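## Task

Take plate K83 out of plate nest N1 and set it on the block of real-time cycler Q1, lying flat and seated within the block's locators, with its well A1 at the block corner labelled A1. Close Q1's lid over the plate using the LID key. Q1 is loose on the table and must finish in its original position and orientation. Press START so a run is in progress at the end. A running cycler counts against you if anything you needed to fix is still wrong. Anything that stays in place only because the robot holds it is not done. Finish by releasing everything and moving the arms away; contact with START or Q1's housing still counts as clear.

## Robot and tools

ROBOT. Two arms, left_arm and right_arm, each with six joints plus a two-finger gripper. The names are labels only; they do not match image left or right. Either arm may do the job, and the idle one can be parked out of the way. The bases may be tilted and may sit on mounting plates held by a metal frame behind the arms; plates and frame are fixed obstacles, and a "too close" warning counts a plate and its side of the frame as part of that arm.

FRAME. Reported gripper poses share one scene frame: origin on the table top midway between the arms, +z up, +x outward over the table, left_arm on the +y side. Positions are in metres, orientation as a wxyz quaternion. The printed hand position can be off from the true one, more so at long reach. The gripper's fingers point along its own +z and close along its own y; the reported point lies between the pads, roughly 1 cm short of the fingertips.

THE CYCLER. On Q1's upper front face, left to right as seen from the front: LID, CLEAR, START, STOP. LID toggles the lid open or closed. LID and START are ignored while the lid is still travelling. If the lid hits something it stops, the lamp goes red, and LID and START are ignored until CLEAR releases the lid and opens it. A blue lamp means a run is active. On every labelled item, well A1 sits at the labelled short end, in the corner opposite the labelled long side. Moves of only a few mm may leave the hand where it is.

execute_actions. Argument "actions" is a list holding at most one entry; optional "pictures" (boolean) turns the camera images on or off (on by default).
- Empty list: no command, just the current state.
- Motion: {"rows": [...], "steps": n}, n from 1 to 15 (default 15), each step 1/30 s. Each row drives one step; if rows run out, the last one repeats. At most 15 rows.
- Wait: {"steps": n} with no rows, n up to 300; it returns once n steps have elapsed since the previous result, counting your thinking time.
A refused call sends nothing.

ROW LAYOUT. One flat list of 14 numbers covering both arms, always all 14: left_arm waist, shoulder, elbow, wrist pitch, wrist yaw, wrist roll, opening, then the same seven for right_arm. The joint values are absolute target angles in radians in each joint's own space (same form as the Joint positions line), not offsets. Stated ranges: waist -2.880..2.880, shoulder 0.000..3.142, elbow 0.000..3.019, wrist pitch -1.693..1.571, wrist yaw -1.571..1.571, wrist roll -2.094..2.094. True limits may differ by up to 0.019 rad. A target beyond a range end by over 0.019 rad, and farther out than the current angle, gets the call refused; a target past the real end is clipped there and the result may report "joint sent to its limit" (possibly referring to an earlier, still-running action). Opening is an absolute value from -1 (closed) to +1 (fully open).

MOTION LIMITS. Each step the commanded angle is kept within a fixed lead of the measured one: waist 0.264, shoulder 0.32, elbow 0.276, wrist pitch 0.33, wrist yaw 0.186, wrist roll 0.522 rad. If the targets would shift the gripper more than 70 mm from where it is, all joints are pulled back proportionally. Far moves therefore take several actions. Arms keep heading to the last row while you think or wait, until they are almost still or a step is HELD.

RESULT LINES. The state line gives each gripper's position and quaternion. Joint positions and Joint velocities list, per arm, the six joints (rad, rad/s) then the pad gap (m, m/s; 0.094 m fully open). grip_measured is the measured opening on the command scale, with a fixed per-gripper error up to about 1 mm. "joint command not followed" means the clearance check changed or blocked joint targets on some steps; HELD marks steps where your row was partly or wholly not sent. MOTOR HOT appears from 85 °C; at 100 °C an OVER-TEMPERATURE FAULT releases that arm and it falls, so avoid long loaded holds. Heat carries over to the next scene.

GRIPPING. Command an opening about 0.03 below grip_measured for a firm hold, less below for a lighter one. Pad force tops out near 50-62 N (lower on some grippers, and for parts under about 2 mm thick); first contact can spike higher.

zoom_image. Arguments: camera (cam_head_left, cam_head_right, cam_left_wrist, cam_right_wrist) and region [x0, y0, x1, y1] in pixels of that camera's latest image, top-left origin, at most 504 by 504. Images are 504x504; head cameras are pinhole with radial distortion, wrist cameras fisheye.

finished_scene. Argument scene: the number of the scene being ended. Replying without any tool call ends everything.

AVOID. Nothing may leave the table. Do not let the arms collide or press on each other. Avoid drops, slips, slams, hard knocks and very hard pushes, and do not shift or rotate Q1. Loose objects may occasionally get a brief external push. Smooth, economical, quick motion is preferred.

Each tool is called after "Request:" as a command line: name --argument value for each argument, lists and objects as JSON in quotes; but a table of rows of numbers goes row by row, as --pt "numbers of a row", without its own name.

## Session

Request:
execute_actions --actions '[]'

Scene clock: 0.00 s of 10800.00 s.
left_arm: end_effector_position=(+0.6260, +0.4249, +0.1966) grip_measured=+1.000 end_effector_quat_wxyz=(-0.218, +0.661, -0.682, -0.223) | right_arm: end_effector_position=(+0.1625, -0.2216, +0.2105) grip_measured=+1.000 end_effector_quat_wxyz=(-0.002, +0.770, -0.630, +0.104)
Joint positions: left_arm=[ 0.041  2.034  1.955 -1.463 -0.634 -1.494  0.094] | right_arm=[ 0.624  0.647  0.75  -1.584  0.188 -1.319  0.094]
Joint velocities: left_arm=[ 0.005 -0.024  0.002  0.002 -0.037 -0.037  0.   ] | right_arm=[-0.005 -0.005 -0.012  0.007  0.007 -0.007  0.   ]

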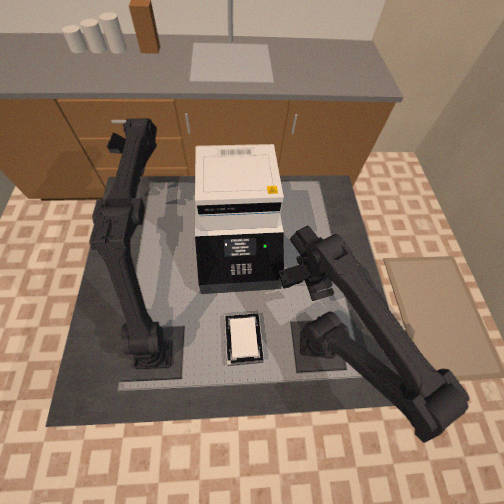

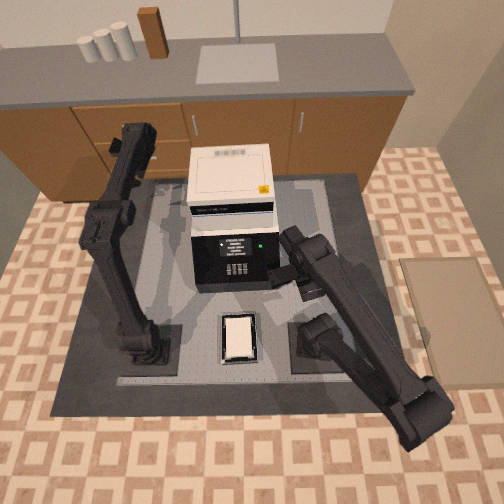

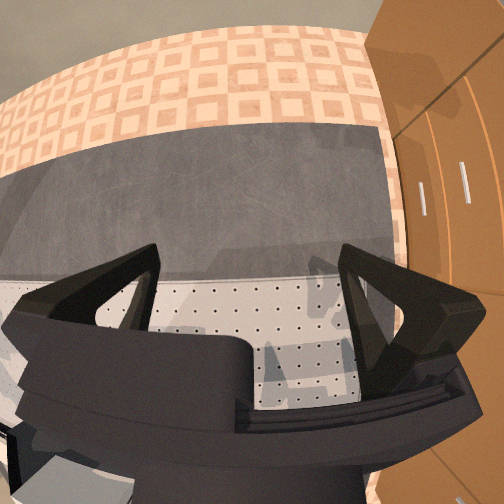

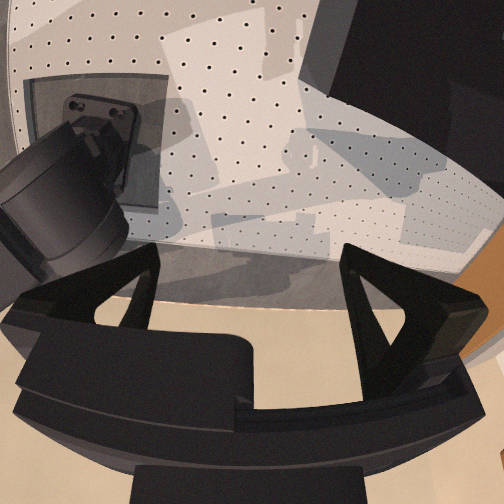

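Request:
zoom_image --camera "cam_head_left" --region '[180, 130, 310, 300]'

Request:
zoom_image --camera "cam_head_left" --region '[200, 295, 290, 385]'

Region (180, 130, 310, 300) of cam_head_left's 504x504 image, scaled by 2.965, with more detail than that image has; it fills the left 385 columns of this view, and the rest is white.

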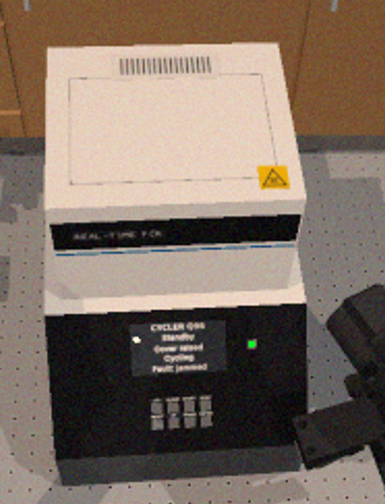

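Region (200, 295, 290, 385) of cam_head_left's 504x504 image, scaled by 5.600, with more detail than that image has.

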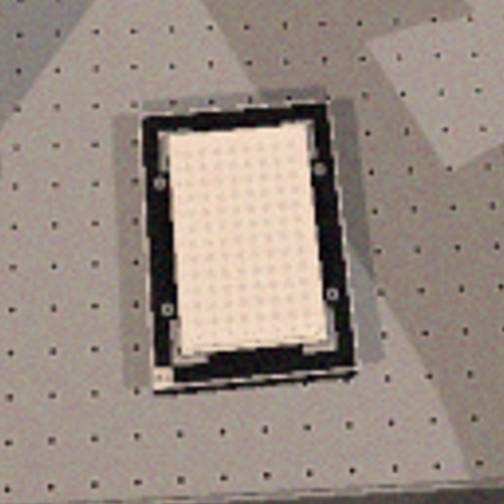

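Request:
execute_actions --actions '[{"rows":[[0.041,1.7,1.955,-1.463,-0.634,-1.494,1,0,0.647,0.75,-1.584,0.188,-1.319,1]]}]' --pictures false

Request:
execute_actions --actions '[{"steps":20}]' --pictures false

Request:
execute_actions --actions '[{"rows":[[0.041,1.7,1.6,-1.463,-0.634,-1.494,1,0,0.647,0.75,-1.584,0,0,1]]}]' --pictures false

Request:
execute_actions --actions '[{"steps":20}]' --pictures false

Request:
execute_actions --actions '[{"rows":[[0.041,1.7,1.6,-1.463,0,0,1,0,0.647,0.75,-1.0,0,0,1]]}]' --pictures false

Request:
execute_actions --actions '[{"steps":20}]'

Scene clock: 9.37 s of 10800.00 s.
left_arm: end_effector_position=(+0.5810, +0.4233, +0.3573) grip_measured=+1.000 end_effector_quat_wxyz=(-0.309, +0.684, -0.647, -0.138) | right_arm: end_effector_position=(+0.1566, -0.3254, +0.2105) grip_measured=+1.000 end_effector_quat_wxyz=(-0.031, -0.534, +0.839, -0.100)
Joint positions: left_arm=[ 0.041  1.752  1.937 -1.463 -0.634 -1.494  0.094] | right_arm=[-0.013  0.647  0.75  -1.584  0.19  -1.319  0.094]
Joint velocities: left_arm=[-0.005 -0.757 -0.012 -0.007 -0.022 -0.022  0.   ] | right_arm=[ 0.024 -0.005 -0.017  0.002  0.051 -0.007  0.   ]
Steps of this call (steps 1 to 90: nothing new was sent; then 5.87 s passed at rest; steps 91 to 105: all 15 steps of this action). Readings (joint positions):
91: left_arm=[0.041 2.028 1.953 -1.463 -0.634 -1.494] | right_arm=[0.597 0.647 0.750 -1.584 0.182 -1.319]
92: left_arm=[0.041 2.021 1.947 -1.463 -0.634 -1.494] | right_arm=[0.527 0.647 0.750 -1.584 0.182 -1.319]
94: left_arm=[0.041 1.997 1.939 -1.463 -0.634 -1.494] | right_arm=[0.343 0.647 0.750 -1.584 0.185 -1.319]
98: left_arm=[0.041 1.925 1.937 -1.463 -0.634 -1.494] | right_arm=[0.009 0.647 0.750 -1.584 0.191 -1.319]
105: the state above

Scene clock: 10.03 s of 10800.00 s.
left_arm: end_effector_position=(+0.5671, +0.4228, +0.3896) grip_measured=+1.000 end_effector_quat_wxyz=(-0.328, +0.687, -0.637, -0.119) | right_arm: end_effector_position=(+0.1566, -0.3253, +0.2105) grip_measured=+1.000 end_effector_quat_wxyz=(-0.031, -0.534, +0.839, -0.100)
Joint positions: left_arm=[ 0.041  1.695  1.937 -1.463 -0.634 -1.494  0.094] | right_arm=[-0.012  0.647  0.75  -1.584  0.19  -1.319  0.094]
Joint velocities: left_arm=[ 0.005 -0.015  0.002 -0.012 -0.066  0.037  0.   ] | right_arm=[ 0.005  0.015 -0.002  0.007 -0.007 -0.081  0.   ]
Steps of this call (steps 1 to 20: the robot went on to your last target). Readings (joint positions):
1: left_arm=[0.041 1.728 1.937 -1.463 -0.634 -1.494] | right_arm=[-0.012 0.647 0.750 -1.584 0.190 -1.319]
2: left_arm=[0.041 1.707 1.937 -1.463 -0.634 -1.494] | right_arm=[-0.012 0.647 0.750 -1.584 0.190 -1.319]
4: left_arm=[0.041 1.676 1.937 -1.463 -0.634 -1.494] | right_arm=[-0.012 0.647 0.750 -1.584 0.190 -1.319]
8: left_arm=[0.041 1.664 1.937 -1.463 -0.634 -1.494] | right_arm=[-0.012 0.647 0.750 -1.584 0.190 -1.319]
20: the state above

Scene clock: 10.53 s of 10800.00 s.
left_arm: end_effector_position=(+0.5069, +0.4205, +0.2247) grip_measured=+1.000 end_effector_quat_wxyz=(-0.195, +0.654, -0.689, -0.243) | right_arm: end_effector_position=(+0.1626, -0.2932, +0.2075) grip_measured=+1.000 end_effector_quat_wxyz=(+0.045, +0.027, +0.999, -0.008)
Joint positions: left_arm=[ 0.041  1.73   1.582 -1.457 -0.634 -1.494  0.094] | right_arm=[-0.008  0.647  0.75  -1.584  0.002 -0.118  0.094]
Joint velocities: left_arm=[-0.005 -0.083 -0.002  0.002 -0.022  0.066  0.   ] | right_arm=[ 0.015 -0.015  0.002  0.007  0.037  0.755  0.   ]
Steps of this call (steps 1 to 15: all 15 steps of this action). Readings (joint positions):
1: left_arm=[0.041 1.691 1.912 -1.457 -0.637 -1.494] | right_arm=[-0.013 0.647 0.750 -1.584 0.096 -1.233]
2: left_arm=[0.041 1.675 1.866 -1.457 -0.637 -1.494] | right_arm=[-0.010 0.647 0.750 -1.584 0.036 -1.133]
4: left_arm=[0.041 1.660 1.763 -1.457 -0.637 -1.494] | right_arm=[-0.008 0.647 0.750 -1.584 0.006 -0.932]
8: left_arm=[0.041 1.684 1.606 -1.457 -0.634 -1.494] | right_arm=[-0.008 0.647 0.750 -1.584 0.002 -0.532]
15: the state above

Scene clock: 11.20 s of 10800.00 s.
left_arm: end_effector_position=(+0.5063, +0.4204, +0.2279) grip_measured=+1.000 end_effector_quat_wxyz=(-0.198, +0.655, -0.688, -0.241) | right_arm: end_effector_position=(+0.1626, -0.2932, +0.2075) grip_measured=+1.000 end_effector_quat_wxyz=(+0.045, +0.081, +0.996, -0.005)
Joint positions: left_arm=[ 0.041  1.724  1.582 -1.457 -0.634 -1.494  0.094] | right_arm=[-0.008  0.647  0.75  -1.584  0.002 -0.01   0.094]
Joint velocities: left_arm=[ 0.005 -0.005  0.002 -0.002 -0.037 -0.051  0.   ] | right_arm=[-0.015 -0.005 -0.007  0.022  0.022  0.037  0.   ]
Steps of this call (steps 1 to 20: the robot went on to your last target). Readings (joint positions):
1: left_arm=[0.041 1.728 1.582 -1.457 -0.634 -1.494] | right_arm=[-0.008 0.647 0.750 -1.584 0.002 -0.096]
2: left_arm=[0.041 1.727 1.582 -1.457 -0.634 -1.494] | right_arm=[-0.008 0.647 0.750 -1.584 0.002 -0.078]
4: left_arm=[0.041 1.724 1.582 -1.457 -0.634 -1.494] | right_arm=[-0.008 0.647 0.750 -1.584 0.002 -0.053]
8: left_arm=[0.041 1.724 1.582 -1.457 -0.634 -1.494] | right_arm=[-0.008 0.647 0.750 -1.584 0.002 -0.026]
20: the state above

Scene clock: 11.70 s of 10800.00 s.
left_arm: end_effector_position=(+0.5088, +0.3198, +0.1960) grip_measured=+1.000 end_effector_quat_wxyz=(-0.012, -0.105, +0.994, +0.002) | right_arm: end_effector_position=(+0.2851, -0.3145, +0.2505) grip_measured=+1.000 end_effector_quat_wxyz=(+0.313, +0.078, +0.946, -0.030)
Joint positions: left_arm=[ 0.042  1.721  1.582 -1.457 -0.003 -0.173  0.094] | right_arm=[-0.008  0.644  0.737 -1.024  0.002 -0.009  0.094]
Joint velocities: left_arm=[-0.005 -0.005  0.012  0.012 -0.022  1.018  0.   ] | right_arm=[-0.015 -0.015 -0.002 -0.002 -0.022  0.066  0.   ]
Steps of this call (steps 1 to 15: all 15 steps of this action). Readings (joint positions):
1: left_arm=[0.042 1.723 1.582 -1.457 -0.540 -1.409] | right_arm=[-0.008 0.644 0.745 -1.526 0.002 -0.010]
2: left_arm=[0.044 1.721 1.582 -1.457 -0.435 -1.308] | right_arm=[-0.008 0.643 0.740 -1.420 0.002 -0.009]
4: left_arm=[0.044 1.721 1.582 -1.457 -0.227 -1.109] | right_arm=[-0.008 0.643 0.737 -1.210 0.002 -0.009]
8: left_arm=[0.042 1.721 1.582 -1.457 -0.008 -0.709] | right_arm=[-0.008 0.644 0.737 -1.035 0.002 -0.009]
15: the state above

Scene clock: 12.37 s of 10800.00 s.
left_arm: end_effector_position=(+0.5088, +0.3198, +0.1960) grip_measured=+1.000 end_effector_quat_wxyz=(-0.012, -0.025, +1.000, +0.001) | right_arm: end_effector_position=(+0.2851, -0.3145, +0.2505) grip_measured=+1.000 end_effector_quat_wxyz=(+0.313, +0.078, +0.946, -0.030)
Joint positions: left_arm=[ 0.042  1.721  1.582 -1.457 -0.003 -0.012  0.094] | right_arm=[-0.008  0.644  0.737 -1.024  0.002 -0.009  0.094]
Joint velocities: left_arm=[-0.005 -0.015 -0.012  0.002 -0.007  0.051  0.   ] | right_arm=[-0.005 -0.005  0.007 -0.017 -0.051  0.051  0.   ]
Steps of this call (steps 1 to 20: the robot went on to your last target). Readings (joint positions):
1: left_arm=[0.042 1.721 1.582 -1.457 -0.003 -0.141] | right_arm=[-0.008 0.644 0.737 -1.024 0.002 -0.009]
2: left_arm=[0.042 1.721 1.582 -1.457 -0.003 -0.114] | right_arm=[-0.008 0.644 0.737 -1.024 0.002 -0.009]
4: left_arm=[0.042 1.721 1.582 -1.457 -0.003 -0.076] | right_arm=[-0.008 0.644 0.737 -1.024 0.002 -0.009]
8: left_arm=[0.042 1.721 1.582 -1.457 -0.003 -0.037] | right_arm=[-0.008 0.644 0.737 -1.024 0.002 -0.009]
20: the state above

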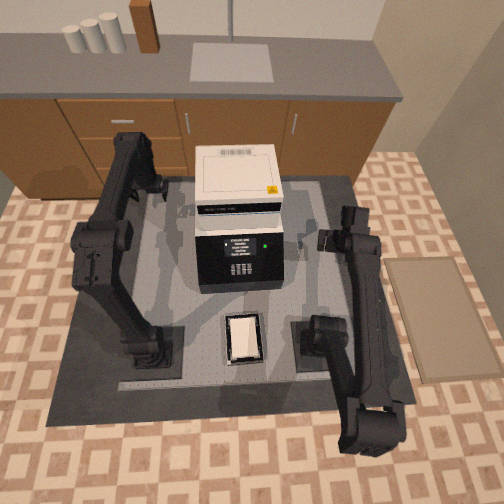

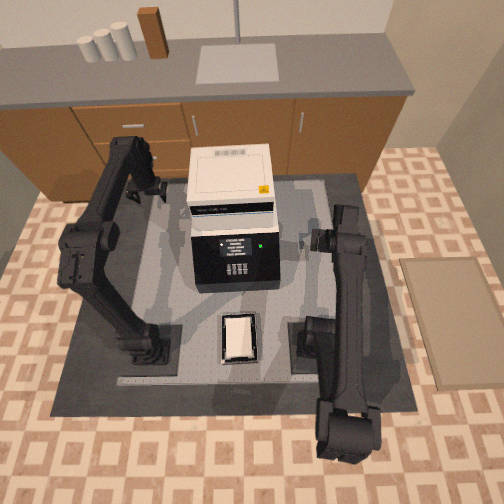

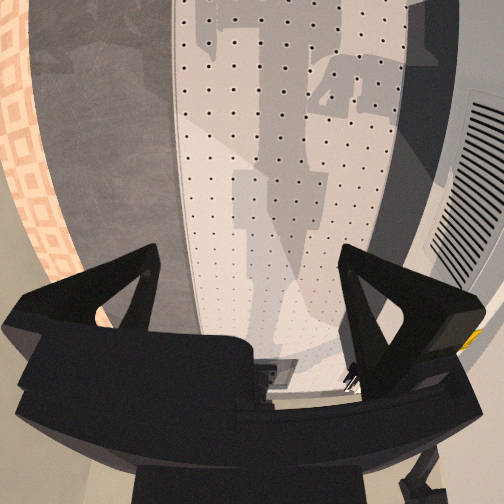

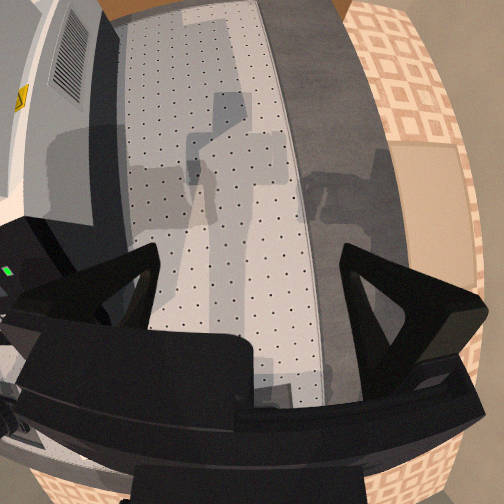

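Request:
execute_actions --actions '[{"rows":[[-0.3,1.27,1.3,-1.53,0,-1.08,-1,-0.3,0.647,0.75,-1.0,0,0,1]]}]' --pictures false

Request:
execute_actions --actions '[{"steps":15}]' --pictures false

Request:
execute_actions --actions '[{"rows":[[-1.08,1.27,1.25,-1.53,0,-1.08,-1,-0.3,0.647,0.75,-1.0,0,0,1]]}]' --pictures false

Request:
execute_actions --actions '[{"steps":20}]'

Request:
zoom_image --camera "cam_left_wrist" --region '[130, 60, 380, 310]'

Scene clock: 30.53 s of 10800.00 s.
left_arm: end_effector_position=(+0.3498, +0.1889, +0.2801) grip_measured=-0.987 end_effector_quat_wxyz=(+0.038, -0.268, +0.963, -0.022) | right_arm: end_effector_position=(+0.2578, -0.3968, +0.2510) grip_measured=+1.000 end_effector_quat_wxyz=(+0.307, +0.221, +0.923, -0.076)
Joint positions: left_arm=[-0.298  1.264  1.298 -1.517 -0.005 -0.845  0.001] | right_arm=[-0.312  0.644  0.737 -1.021  0.002 -0.005  0.094]
Joint velocities: left_arm=[-0.044 -0.747 -0.012  0.002  0.066 -1.516 -0.001] | right_arm=[-0.005 -0.005  0.002 -0.002 -0.037 -0.066  0.   ]
Steps of this call (steps 1 to 15: the robot went on to your last target; steps 16 to 90: nothing new was sent; then 14.67 s passed at rest; steps 91 to 105: all 15 steps of this action). Readings (joint positions):
91: left_arm=[0.036 1.712 1.566 -1.456 -0.004 -0.043] | right_arm=[-0.033 0.644 0.737 -1.024 -0.008 -0.009]
92: left_arm=[0.026 1.692 1.531 -1.456 -0.005 -0.080] | right_arm=[-0.097 0.644 0.737 -1.023 -0.009 -0.009]
94: left_arm=[-0.015 1.640 1.455 -1.463 -0.005 -0.157] | right_arm=[-0.244 0.644 0.737 -1.021 -0.000 -0.008]
98: left_arm=[-0.146 1.519 1.356 -1.479 -0.005 -0.326] | right_arm=[-0.323 0.644 0.737 -1.021 0.003 -0.005]
105: the state above

Scene clock: 31.03 s of 10800.00 s.
left_arm: end_effector_position=(+0.3502, +0.1884, +0.2782) grip_measured=-0.987 end_effector_quat_wxyz=(+0.033, -0.370, +0.928, -0.024) | right_arm: end_effector_position=(+0.2578, -0.3968, +0.2510) grip_measured=+1.000 end_effector_quat_wxyz=(+0.307, +0.221, +0.923, -0.076)
Joint positions: left_arm=[-0.298  1.269  1.298 -1.518 -0.004 -1.062  0.001] | right_arm=[-0.312  0.644  0.737 -1.021  0.002 -0.005  0.094]
Joint velocities: left_arm=[ 0.005 -0.005  0.002  0.012 -0.007 -0.022 -0.001] | right_arm=[-0.005  0.005 -0.002 -0.017  0.007 -0.022  0.   ]
Steps of this call (steps 1 to 15: the robot went on to your last target). Readings (joint positions):
1: left_arm=[-0.298 1.242 1.298 -1.517 -0.004 -0.890] | right_arm=[-0.312 0.644 0.737 -1.021 0.002 -0.005]
2: left_arm=[-0.298 1.229 1.298 -1.518 -0.004 -0.927] | right_arm=[-0.312 0.644 0.737 -1.021 0.002 -0.005]
4: left_arm=[-0.298 1.223 1.298 -1.518 -0.004 -0.979] | right_arm=[-0.312 0.644 0.737 -1.021 0.002 -0.005]
8: left_arm=[-0.298 1.251 1.298 -1.518 -0.004 -1.033] | right_arm=[-0.312 0.644 0.737 -1.021 0.002 -0.005]
15: the state above

Scene clock: 31.53 s of 10800.00 s.
left_arm: end_effector_position=(+0.1886, +0.0214, +0.2550) grip_measured=-0.988 end_effector_quat_wxyz=(+0.001, -0.094, +0.996, +0.007) | right_arm: end_effector_position=(+0.2578, -0.3968, +0.2510) grip_measured=+1.000 end_effector_quat_wxyz=(+0.307, +0.221, +0.923, -0.076)
Joint positions: left_arm=[-0.954  1.239  1.213 -1.557 -0.008 -1.147  0.001] | right_arm=[-0.312  0.644  0.737 -1.021  0.002 -0.005  0.094]
Joint velocities: left_arm=[-2.017  0.259 -0.012  0.212  0.125  0.388 -0.   ] | right_arm=[-0.015 -0.005 -0.017  0.002  0.139 -0.007  0.   ]
Steps of this call (steps 1 to 15: all 15 steps of this action). Readings (joint positions):
1: left_arm=[-0.313 1.269 1.294 -1.518 -0.017 -1.066] | right_arm=[-0.312 0.644 0.737 -1.021 0.002 -0.005]
2: left_arm=[-0.328 1.265 1.286 -1.523 -0.038 -1.070] | right_arm=[-0.312 0.644 0.737 -1.021 0.002 -0.005]
4: left_arm=[-0.393 1.252 1.258 -1.547 -0.044 -1.073] | right_arm=[-0.312 0.644 0.737 -1.021 0.002 -0.005]
8: left_arm=[-0.571 1.232 1.226 -1.569 -0.021 -1.096] | right_arm=[-0.312 0.644 0.737 -1.021 0.002 -0.005]
15: the state above

Scene clock: 32.20 s of 10800.00 s.
left_arm: end_effector_position=(+0.1523, -0.0094, +0.2431) grip_measured=-0.988 end_effector_quat_wxyz=(-0.009, -0.001, +1.000, +0.015) | right_arm: end_effector_position=(+0.2578, -0.3968, +0.2510) grip_measured=+1.000 end_effector_quat_wxyz=(+0.307, +0.221, +0.923, -0.076)
Joint positions: left_arm=[-1.085  1.276  1.213 -1.544  0.003 -1.091  0.001] | right_arm=[-0.312  0.644  0.737 -1.021  0.002 -0.005  0.094]
Joint velocities: left_arm=[-0.015 -0.015  0.012 -0.007 -0.037  0.095 -0.001] | right_arm=[-0.005 -0.005 -0.007  0.002 -0.022 -0.007  0.   ]
Steps of this call (steps 1 to 20: the robot went on to your last target). Readings (joint positions):
1: left_arm=[-1.017 1.249 1.213 -1.550 -0.003 -1.135] | right_arm=[-0.312 0.644 0.737 -1.021 0.002 -0.005]
2: left_arm=[-1.068 1.258 1.213 -1.546 0.002 -1.125] | right_arm=[-0.312 0.644 0.737 -1.021 0.002 -0.005]
4: left_arm=[-1.118 1.272 1.213 -1.544 0.005 -1.111] | right_arm=[-0.312 0.644 0.737 -1.021 0.002 -0.005]
8: left_arm=[-1.102 1.276 1.213 -1.544 0.004 -1.098] | right_arm=[-0.312 0.644 0.737 -1.021 0.002 -0.005]
20: the state above

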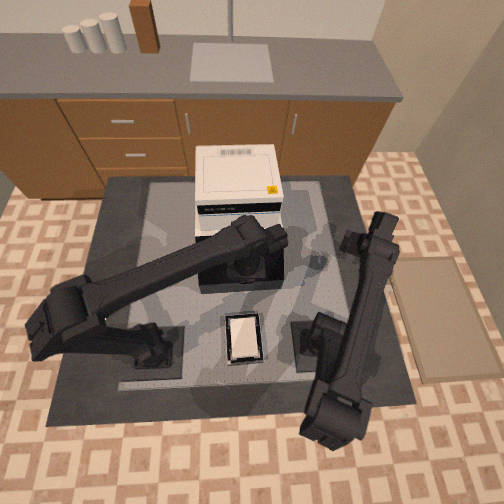

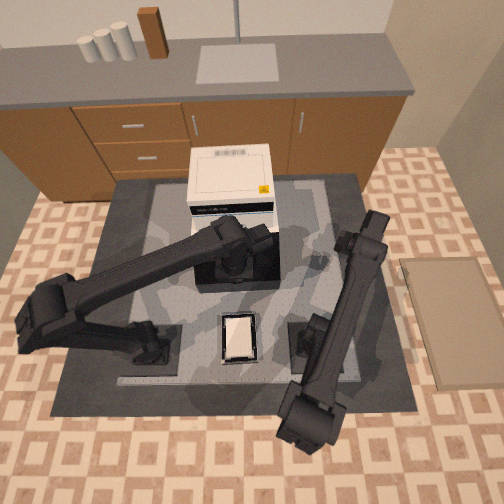

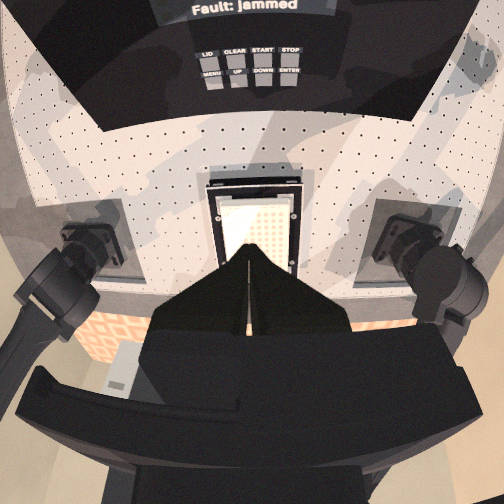

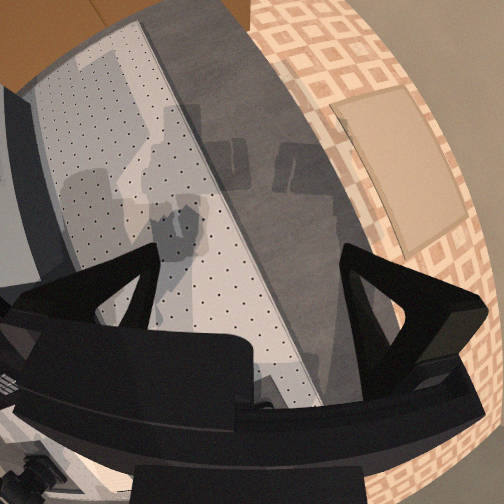

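Region (130, 60, 380, 310) of cam_left_wrist's 504x504 image, scaled by 2.016, with more detail than that image has.

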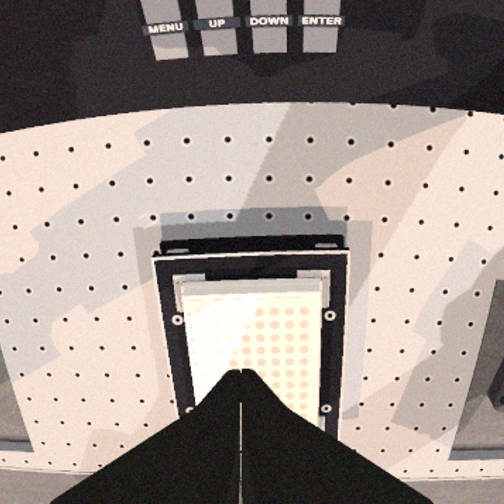

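Request:
execute_actions --actions '[{"rows":[[-0.83,1.237,1.175,-1.3,0,0.74,-1,-0.3,0.647,0.75,-1.0,0,0,1]]}]' --pictures false

Request:
execute_actions --actions '[{"steps":30}]'

Scene clock: 36.73 s of 10800.00 s.
left_arm: end_effector_position=(+0.2563, +0.0120, +0.2388) grip_measured=-0.988 end_effector_quat_wxyz=(+0.083, +0.546, +0.834, -0.020) | right_arm: end_effector_position=(+0.2578, -0.3968, +0.2510) grip_measured=+1.000 end_effector_quat_wxyz=(+0.307, +0.221, +0.923, -0.076)
Joint positions: left_arm=[-0.823  1.256  1.176 -1.321 -0.002  0.331  0.001] | right_arm=[-0.312  0.644  0.737 -1.021  0.002 -0.005  0.094]
Joint velocities: left_arm=[-0.063 -0.015 -0.007  0.002  0.066  2.659 -0.001] | right_arm=[-0.005 -0.005  0.007  0.027  0.066 -0.022  0.   ]
Steps of this call (steps 1 to 15: the robot went on to your last target; steps 16 to 90: nothing new was sent; then 1.03 s passed at rest; steps 91 to 105: all 15 steps of this action). Readings (joint positions):
91: left_arm=[-1.069 1.272 1.207 -1.512 0.008 -1.026] | right_arm=[-0.312 0.644 0.737 -1.021 0.002 -0.005]
92: left_arm=[-1.036 1.267 1.196 -1.458 0.009 -0.948] | right_arm=[-0.312 0.644 0.737 -1.021 0.002 -0.005]
94: left_arm=[-0.933 1.264 1.184 -1.374 0.007 -0.760] | right_arm=[-0.312 0.644 0.737 -1.021 0.002 -0.005]
98: left_arm=[-0.797 1.262 1.178 -1.322 -0.004 -0.364] | right_arm=[-0.312 0.644 0.737 -1.021 0.002 -0.005]
105: the state above

Scene clock: 37.73 s of 10800.00 s.
left_arm: end_effector_position=(+0.2558, +0.0116, +0.2388) grip_measured=-0.988 end_effector_quat_wxyz=(+0.085, +0.700, +0.709, -0.003) | right_arm: end_effector_position=(+0.2578, -0.3968, +0.2510) grip_measured=+1.000 end_effector_quat_wxyz=(+0.307, +0.221, +0.923, -0.076)
Joint positions: left_arm=[-0.825  1.256  1.176 -1.321 -0.002  0.729  0.001] | right_arm=[-0.312  0.644  0.737 -1.021  0.002 -0.005  0.094]
Joint velocities: left_arm=[-0.015  0.005 -0.012 -0.002  0.022  0.037 -0.   ] | right_arm=[ 0.015  0.005 -0.012 -0.002 -0.037  0.022  0.   ]
Steps of this call (steps 1 to 30: the robot went on to your last target). Readings (joint positions):
1: left_arm=[-0.824 1.256 1.176 -1.321 -0.002 0.412] | right_arm=[-0.312 0.644 0.737 -1.021 0.002 -0.005]
2: left_arm=[-0.825 1.256 1.176 -1.321 -0.002 0.476] | right_arm=[-0.312 0.644 0.737 -1.021 0.002 -0.005]
4: left_arm=[-0.825 1.256 1.176 -1.321 -0.002 0.568] | right_arm=[-0.312 0.644 0.737 -1.021 0.002 -0.005]
8: left_arm=[-0.825 1.256 1.176 -1.321 -0.002 0.664] | right_arm=[-0.312 0.644 0.737 -1.021 0.002 -0.005]
30: the state above

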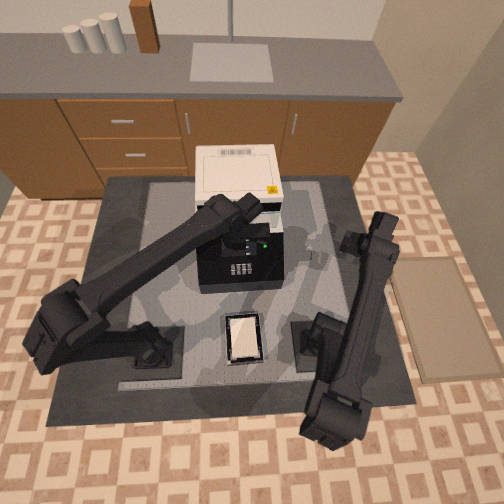

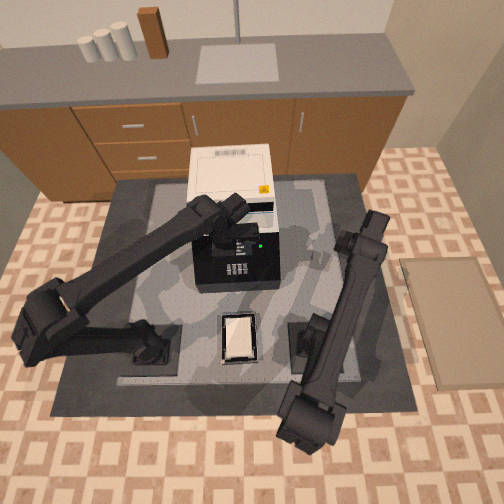

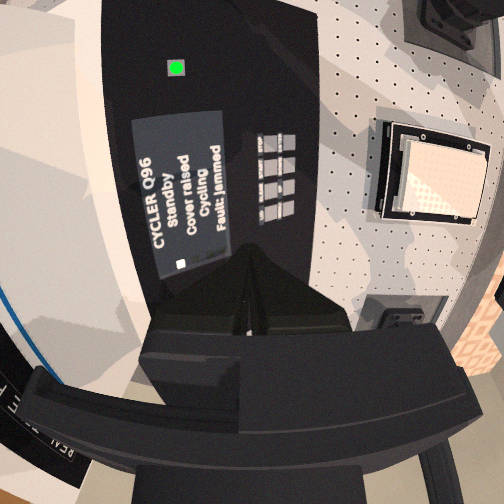

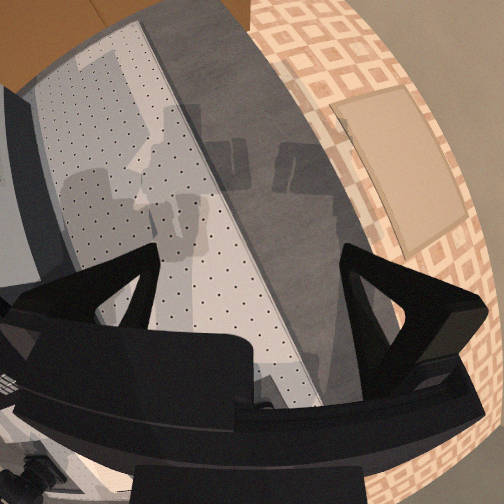

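Request:
execute_actions --actions '[{"rows":[[-1.18,0.86,0.8,-1.0,0,0,-1,-0.3,0.647,0.75,-1.0,0,0,1]]}]' --pictures false

Request:
execute_actions --actions '[{"steps":10}]' --pictures false

Request:
execute_actions --actions '[{"rows":[[-1.18,0.85,0.55,-0.45,-0.5,0,-1,-0.3,0.647,0.75,-1.0,0,0,1]]}]' --pictures false

Request:
execute_actions --actions '[{"steps":20}]'

Scene clock: 42.77 s of 10800.00 s.
left_arm: end_effector_position=(+0.1074, +0.0047, +0.2213) grip_measured=-0.988 end_effector_quat_wxyz=(+0.205, +0.567, +0.786, -0.133) | right_arm: end_effector_position=(+0.2578, -0.3968, +0.2510) grip_measured=+1.000 end_effector_quat_wxyz=(+0.307, +0.221, +0.923, -0.076)
Joint positions: left_arm=[-1.189  0.841  0.788 -1.026  0.003  0.055  0.001] | right_arm=[-0.312  0.644  0.737 -1.021  0.002 -0.005  0.094]
Joint velocities: left_arm=[ 0.034  0.171 -0.002  0.007 -0.022 -0.256  0.001] | right_arm=[-0.005 -0.005 -0.007  0.007  0.022  0.022  0.   ]
Steps of this call (steps 1 to 15: the robot went on to your last target; steps 16 to 90: nothing new was sent; then 1.53 s passed at rest; steps 91 to 105: all 15 steps of this action). Readings (joint positions):
91: left_arm=[-0.838 1.238 1.148 -1.273 -0.007 0.675] | right_arm=[-0.312 0.644 0.737 -1.021 0.002 -0.005]
92: left_arm=[-0.866 1.200 1.092 -1.203 -0.009 0.613] | right_arm=[-0.312 0.644 0.737 -1.021 0.002 -0.005]
94: left_arm=[-0.962 1.099 0.970 -1.126 -0.008 0.493] | right_arm=[-0.312 0.644 0.737 -1.021 0.002 -0.005]
98: left_arm=[-1.184 0.881 0.798 -1.053 0.005 0.223] | right_arm=[-0.312 0.644 0.737 -1.021 0.002 -0.005]
105: the state above

Scene clock: 43.10 s of 10800.00 s.
left_arm: end_effector_position=(+0.1081, +0.0036, +0.2169) grip_measured=-0.988 end_effector_quat_wxyz=(+0.196, +0.552, +0.799, -0.133) | right_arm: end_effector_position=(+0.2578, -0.3968, +0.2510) grip_measured=+1.000 end_effector_quat_wxyz=(+0.307, +0.221, +0.923, -0.076)
Joint positions: left_arm=[-1.189  0.856  0.788 -1.026  0.003  0.015  0.001] | right_arm=[-0.312  0.644  0.737 -1.021  0.002 -0.005  0.094]
Joint velocities: left_arm=[-0.005 -0.005  0.007  0.007  0.007 -0.11   0.001] | right_arm=[-0.005 -0.015  0.002 -0.007 -0.037 -0.022  0.   ]
Steps of this call (steps 1 to 10: the robot went on to your last target). Readings (joint positions):
1: left_arm=[-1.189 0.847 0.788 -1.026 0.003 0.046] | right_arm=[-0.312 0.644 0.737 -1.021 0.002 -0.005]
2: left_arm=[-1.189 0.852 0.788 -1.026 0.003 0.039] | right_arm=[-0.312 0.644 0.737 -1.021 0.002 -0.005]
4: left_arm=[-1.189 0.856 0.788 -1.026 0.003 0.028] | right_arm=[-0.312 0.644 0.737 -1.021 0.002 -0.005]
8: left_arm=[-1.189 0.856 0.788 -1.026 0.003 0.018] | right_arm=[-0.312 0.644 0.737 -1.021 0.002 -0.005]
10: the state above

Scene clock: 43.60 s of 10800.00 s.
left_arm: end_effector_position=(+0.1936, +0.0145, +0.1719) grip_measured=-0.988 end_effector_quat_wxyz=(+0.425, +0.434, +0.795, -0.009) | right_arm: end_effector_position=(+0.2578, -0.3968, +0.2510) grip_measured=+1.000 end_effector_quat_wxyz=(+0.307, +0.221, +0.923, -0.076)
Joint positions: left_arm=[-1.185  0.857  0.522 -0.478 -0.497  0.01   0.001] | right_arm=[-0.312  0.644  0.737 -1.021  0.002 -0.005  0.094]
Joint velocities: left_arm=[-0.005 -0.005 -0.007  0.002  0.007  0.007  0.   ] | right_arm=[ 0.005 -0.024  0.002 -0.007  0.007 -0.081  0.   ]
Steps of this call (steps 1 to 15: all 15 steps of this action). Readings (joint positions):
1: left_arm=[-1.191 0.852 0.759 -0.963 -0.076 0.015] | right_arm=[-0.312 0.644 0.737 -1.021 0.002 -0.005]
2: left_arm=[-1.190 0.841 0.704 -0.846 -0.180 0.014] | right_arm=[-0.312 0.644 0.737 -1.021 0.002 -0.005]
4: left_arm=[-1.189 0.839 0.589 -0.643 -0.386 0.013] | right_arm=[-0.312 0.644 0.737 -1.021 0.002 -0.005]
8: left_arm=[-1.185 0.858 0.522 -0.513 -0.493 0.012] | right_arm=[-0.312 0.644 0.737 -1.021 0.002 -0.005]
15: the state above

Scene clock: 44.27 s of 10800.00 s.
left_arm: end_effector_position=(+0.1936, +0.0145, +0.1719) grip_measured=-0.988 end_effector_quat_wxyz=(+0.425, +0.434, +0.795, -0.009) | right_arm: end_effector_position=(+0.2578, -0.3968, +0.2510) grip_measured=+1.000 end_effector_quat_wxyz=(+0.307, +0.221, +0.923, -0.076)
Joint positions: left_arm=[-1.185  0.857  0.522 -0.478 -0.497  0.01   0.001] | right_arm=[-0.312  0.644  0.737 -1.021  0.002 -0.005  0.094]
Joint velocities: left_arm=[-0.015  0.005 -0.007 -0.032 -0.037 -0.007  0.   ] | right_arm=[-0.005 -0.005  0.002 -0.017 -0.022 -0.066  0.   ]
Steps of this call (steps 1 to 15: the robot went on to your last target; steps 16 to 20: nothing new was sent). Readings (joint positions):
1: left_arm=[-1.185 0.857 0.522 -0.478 -0.497 0.010] | right_arm=[-0.312 0.644 0.737 -1.021 0.002 -0.005]
2: left_arm=[-1.185 0.857 0.522 -0.478 -0.497 0.010] | right_arm=[-0.312 0.644 0.737 -1.021 0.002 -0.005]
4: left_arm=[-1.185 0.857 0.522 -0.478 -0.497 0.010] | right_arm=[-0.312 0.644 0.737 -1.021 0.002 -0.005]
8: left_arm=[-1.185 0.857 0.522 -0.478 -0.497 0.010] | right_arm=[-0.312 0.644 0.737 -1.021 0.002 -0.005]
20: the state above
All arms were judged still, so your last target was given up. Only a new action makes them travel on or press farther. Fingers that are still opening or closing keep moving.

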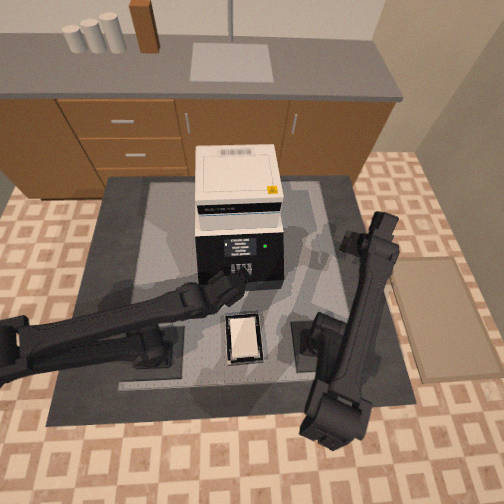

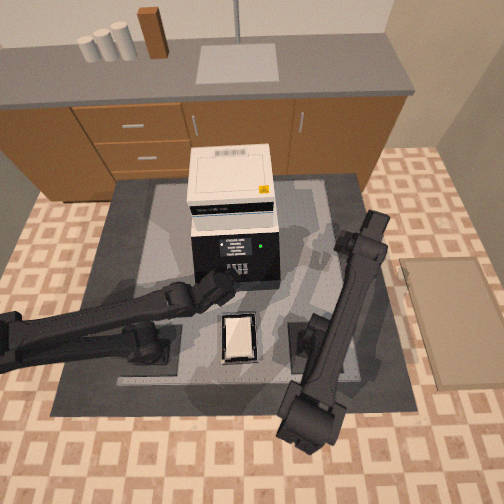

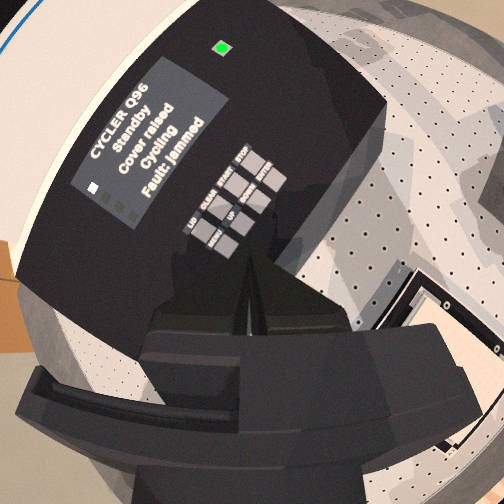

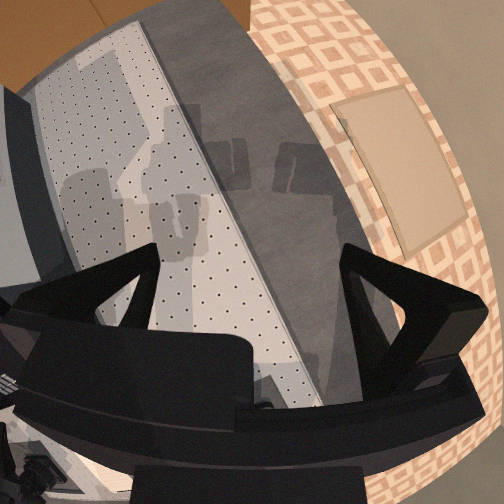

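Request:
execute_actions --actions '[{"rows":[[-1.075,0.94,0.52,-0.34,-0.5,0,-1,-0.3,0.647,0.75,-1.0,0,0,1]]}]' --pictures false

Request:
execute_actions --actions '[{"steps":10}]'

Scene clock: 51.50 s of 10800.00 s.
left_arm: end_effector_position=(+0.2341, +0.0223, +0.1584) grip_measured=-0.988 end_effector_quat_wxyz=(+0.432, +0.384, +0.816, +0.010) | right_arm: end_effector_position=(+0.2578, -0.3968, +0.2510) grip_measured=+1.000 end_effector_quat_wxyz=(+0.307, +0.221, +0.923, -0.076)
Joint positions: left_arm=[-1.072  0.943  0.517 -0.368 -0.498  0.01   0.001] | right_arm=[-0.312  0.644  0.737 -1.021  0.002 -0.005  0.094]
Joint velocities: left_arm=[ 0.005 -0.015 -0.002 -0.002 -0.051  0.022  0.001] | right_arm=[-0.005 -0.005  0.007 -0.022 -0.022  0.095  0.   ]
Steps of this call (steps 1 to 90: nothing new was sent; then 3.73 s passed at rest; steps 91 to 105: all 15 steps of this action). Readings (joint positions):
91: left_arm=[-1.175 0.863 0.520 -0.455 -0.496 0.010] | right_arm=[-0.312 0.644 0.737 -1.021 0.002 -0.005]
92: left_arm=[-1.152 0.877 0.519 -0.421 -0.496 0.010] | right_arm=[-0.312 0.644 0.737 -1.021 0.002 -0.005]
94: left_arm=[-1.100 0.913 0.519 -0.380 -0.498 0.010] | right_arm=[-0.312 0.644 0.737 -1.021 0.002 -0.005]
98: left_arm=[-1.072 0.943 0.517 -0.371 -0.498 0.010] | right_arm=[-0.312 0.644 0.737 -1.021 0.002 -0.005]
105: the state above

Scene clock: 51.83 s of 10800.00 s.
left_arm: end_effector_position=(+0.2341, +0.0223, +0.1584) grip_measured=-0.988 end_effector_quat_wxyz=(+0.432, +0.384, +0.816, +0.010) | right_arm: end_effector_position=(+0.2578, -0.3968, +0.2510) grip_measured=+1.000 end_effector_quat_wxyz=(+0.307, +0.221, +0.923, -0.076)
Joint positions: left_arm=[-1.072  0.943  0.517 -0.368 -0.498  0.01   0.001] | right_arm=[-0.312  0.644  0.737 -1.021  0.002 -0.005  0.094]
Joint velocities: left_arm=[ 0.005 -0.015 -0.002 -0.007 -0.007 -0.037 -0.002] | right_arm=[-0.015 -0.024 -0.017 -0.022 -0.037  0.081  0.   ]
Steps of this call (steps 1 to 10: the robot went on to your last target). Readings (joint positions):
1: left_arm=[-1.072 0.943 0.517 -0.368 -0.498 0.010] | right_arm=[-0.312 0.644 0.737 -1.021 0.002 -0.005]
2: left_arm=[-1.072 0.943 0.517 -0.368 -0.498 0.010] | right_arm=[-0.312 0.644 0.737 -1.021 0.002 -0.005]
4: left_arm=[-1.072 0.943 0.517 -0.368 -0.498 0.010] | right_arm=[-0.312 0.644 0.737 -1.021 0.002 -0.005]
8: left_arm=[-1.072 0.943 0.517 -0.368 -0.498 0.010] | right_arm=[-0.312 0.644 0.737 -1.021 0.002 -0.005]
10: the state above

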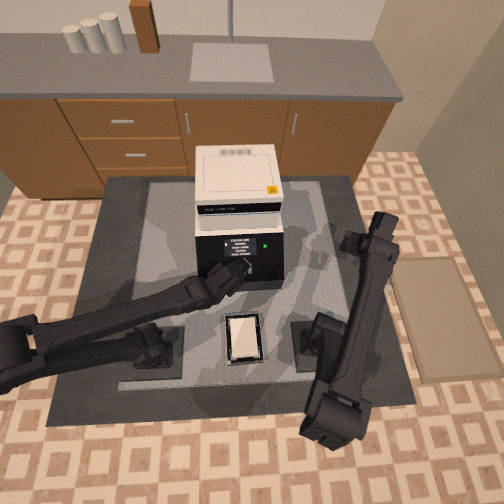

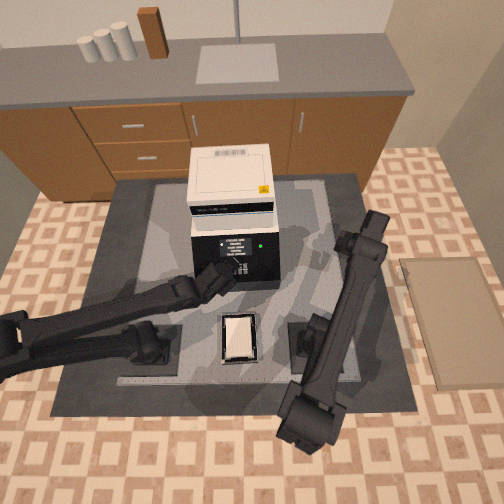

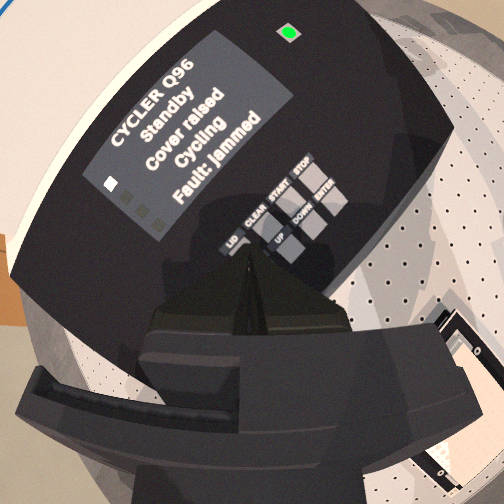

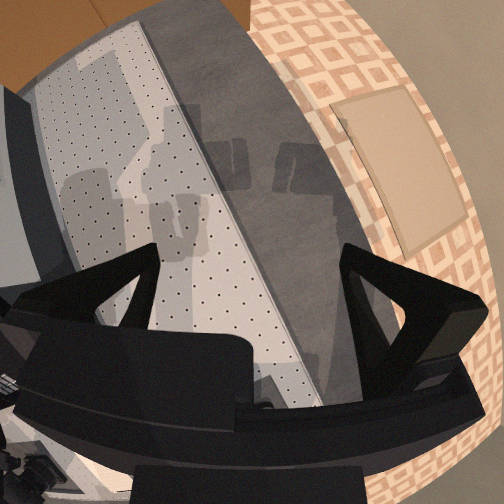

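Request:
execute_actions --actions '[{"rows":[[-1.037,1.01,0.545,-0.34,-0.5,0,-1,-0.3,0.647,0.75,-1.0,0,0,1]]}]'

Scene clock: 54.63 s of 10800.00 s.
left_arm: end_effector_position=(+0.2413, +0.0241, +0.1460) grip_measured=-0.988 end_effector_quat_wxyz=(+0.420, +0.382, +0.823, +0.024) | right_arm: end_effector_position=(+0.2578, -0.3968, +0.2510) grip_measured=+1.000 end_effector_quat_wxyz=(+0.307, +0.221, +0.923, -0.076)
Joint positions: left_arm=[-1.052  0.989  0.521 -0.359 -0.499  0.01   0.001] | right_arm=[-0.312  0.644  0.737 -1.021  0.002 -0.005  0.094]
Joint velocities: left_arm=[-0.015  0.015 -0.007 -0.017  0.007  0.022  0.001] | right_arm=[-0.005  0.005 -0.007 -0.022 -0.007 -0.051  0.   ]
Steps of this call (steps 1 to 15: the robot went on to your last target; steps 16 to 69: nothing new was sent; steps 70 to 84: all 15 steps of this action). Readings (joint positions):
70: left_arm=[-1.070 0.948 0.517 -0.367 -0.498 0.010] | right_arm=[-0.312 0.644 0.737 -1.021 0.002 -0.005]
71: left_arm=[-1.064 0.958 0.517 -0.364 -0.498 0.010] | right_arm=[-0.312 0.644 0.737 -1.021 0.002 -0.005]
73: left_arm=[-1.052 0.985 0.517 -0.363 -0.499 0.010] | right_arm=[-0.312 0.644 0.737 -1.021 0.002 -0.005]
77: left_arm=[-1.052 0.989 0.521 -0.359 -0.499 0.010] | right_arm=[-0.312 0.644 0.737 -1.021 0.002 -0.005]
84: the state above

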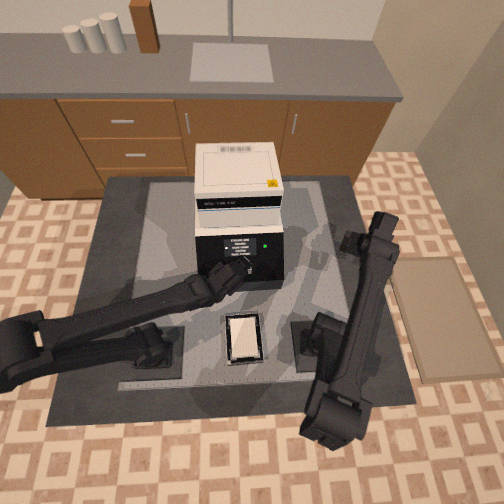

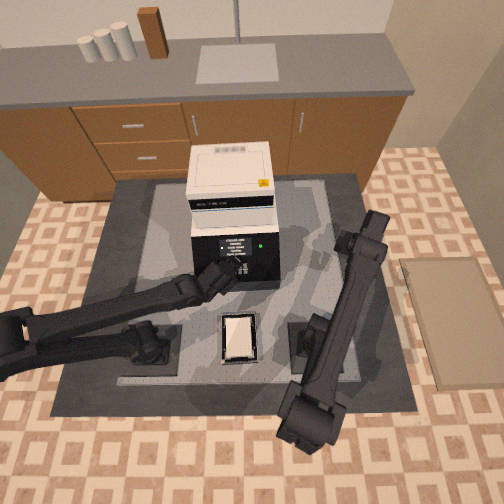

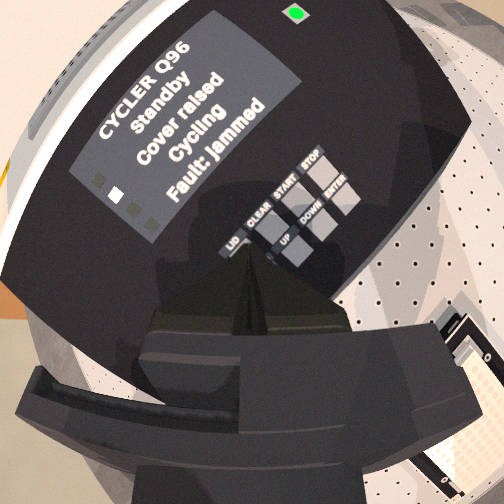

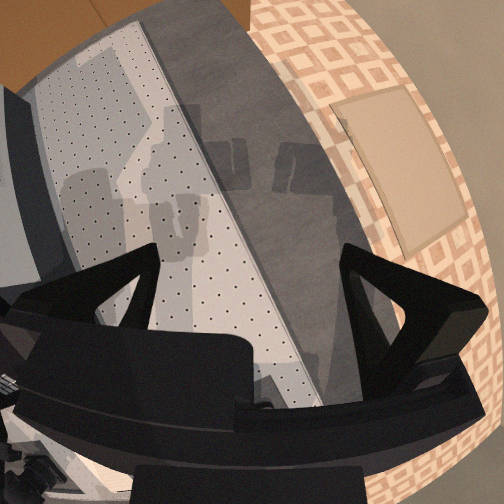

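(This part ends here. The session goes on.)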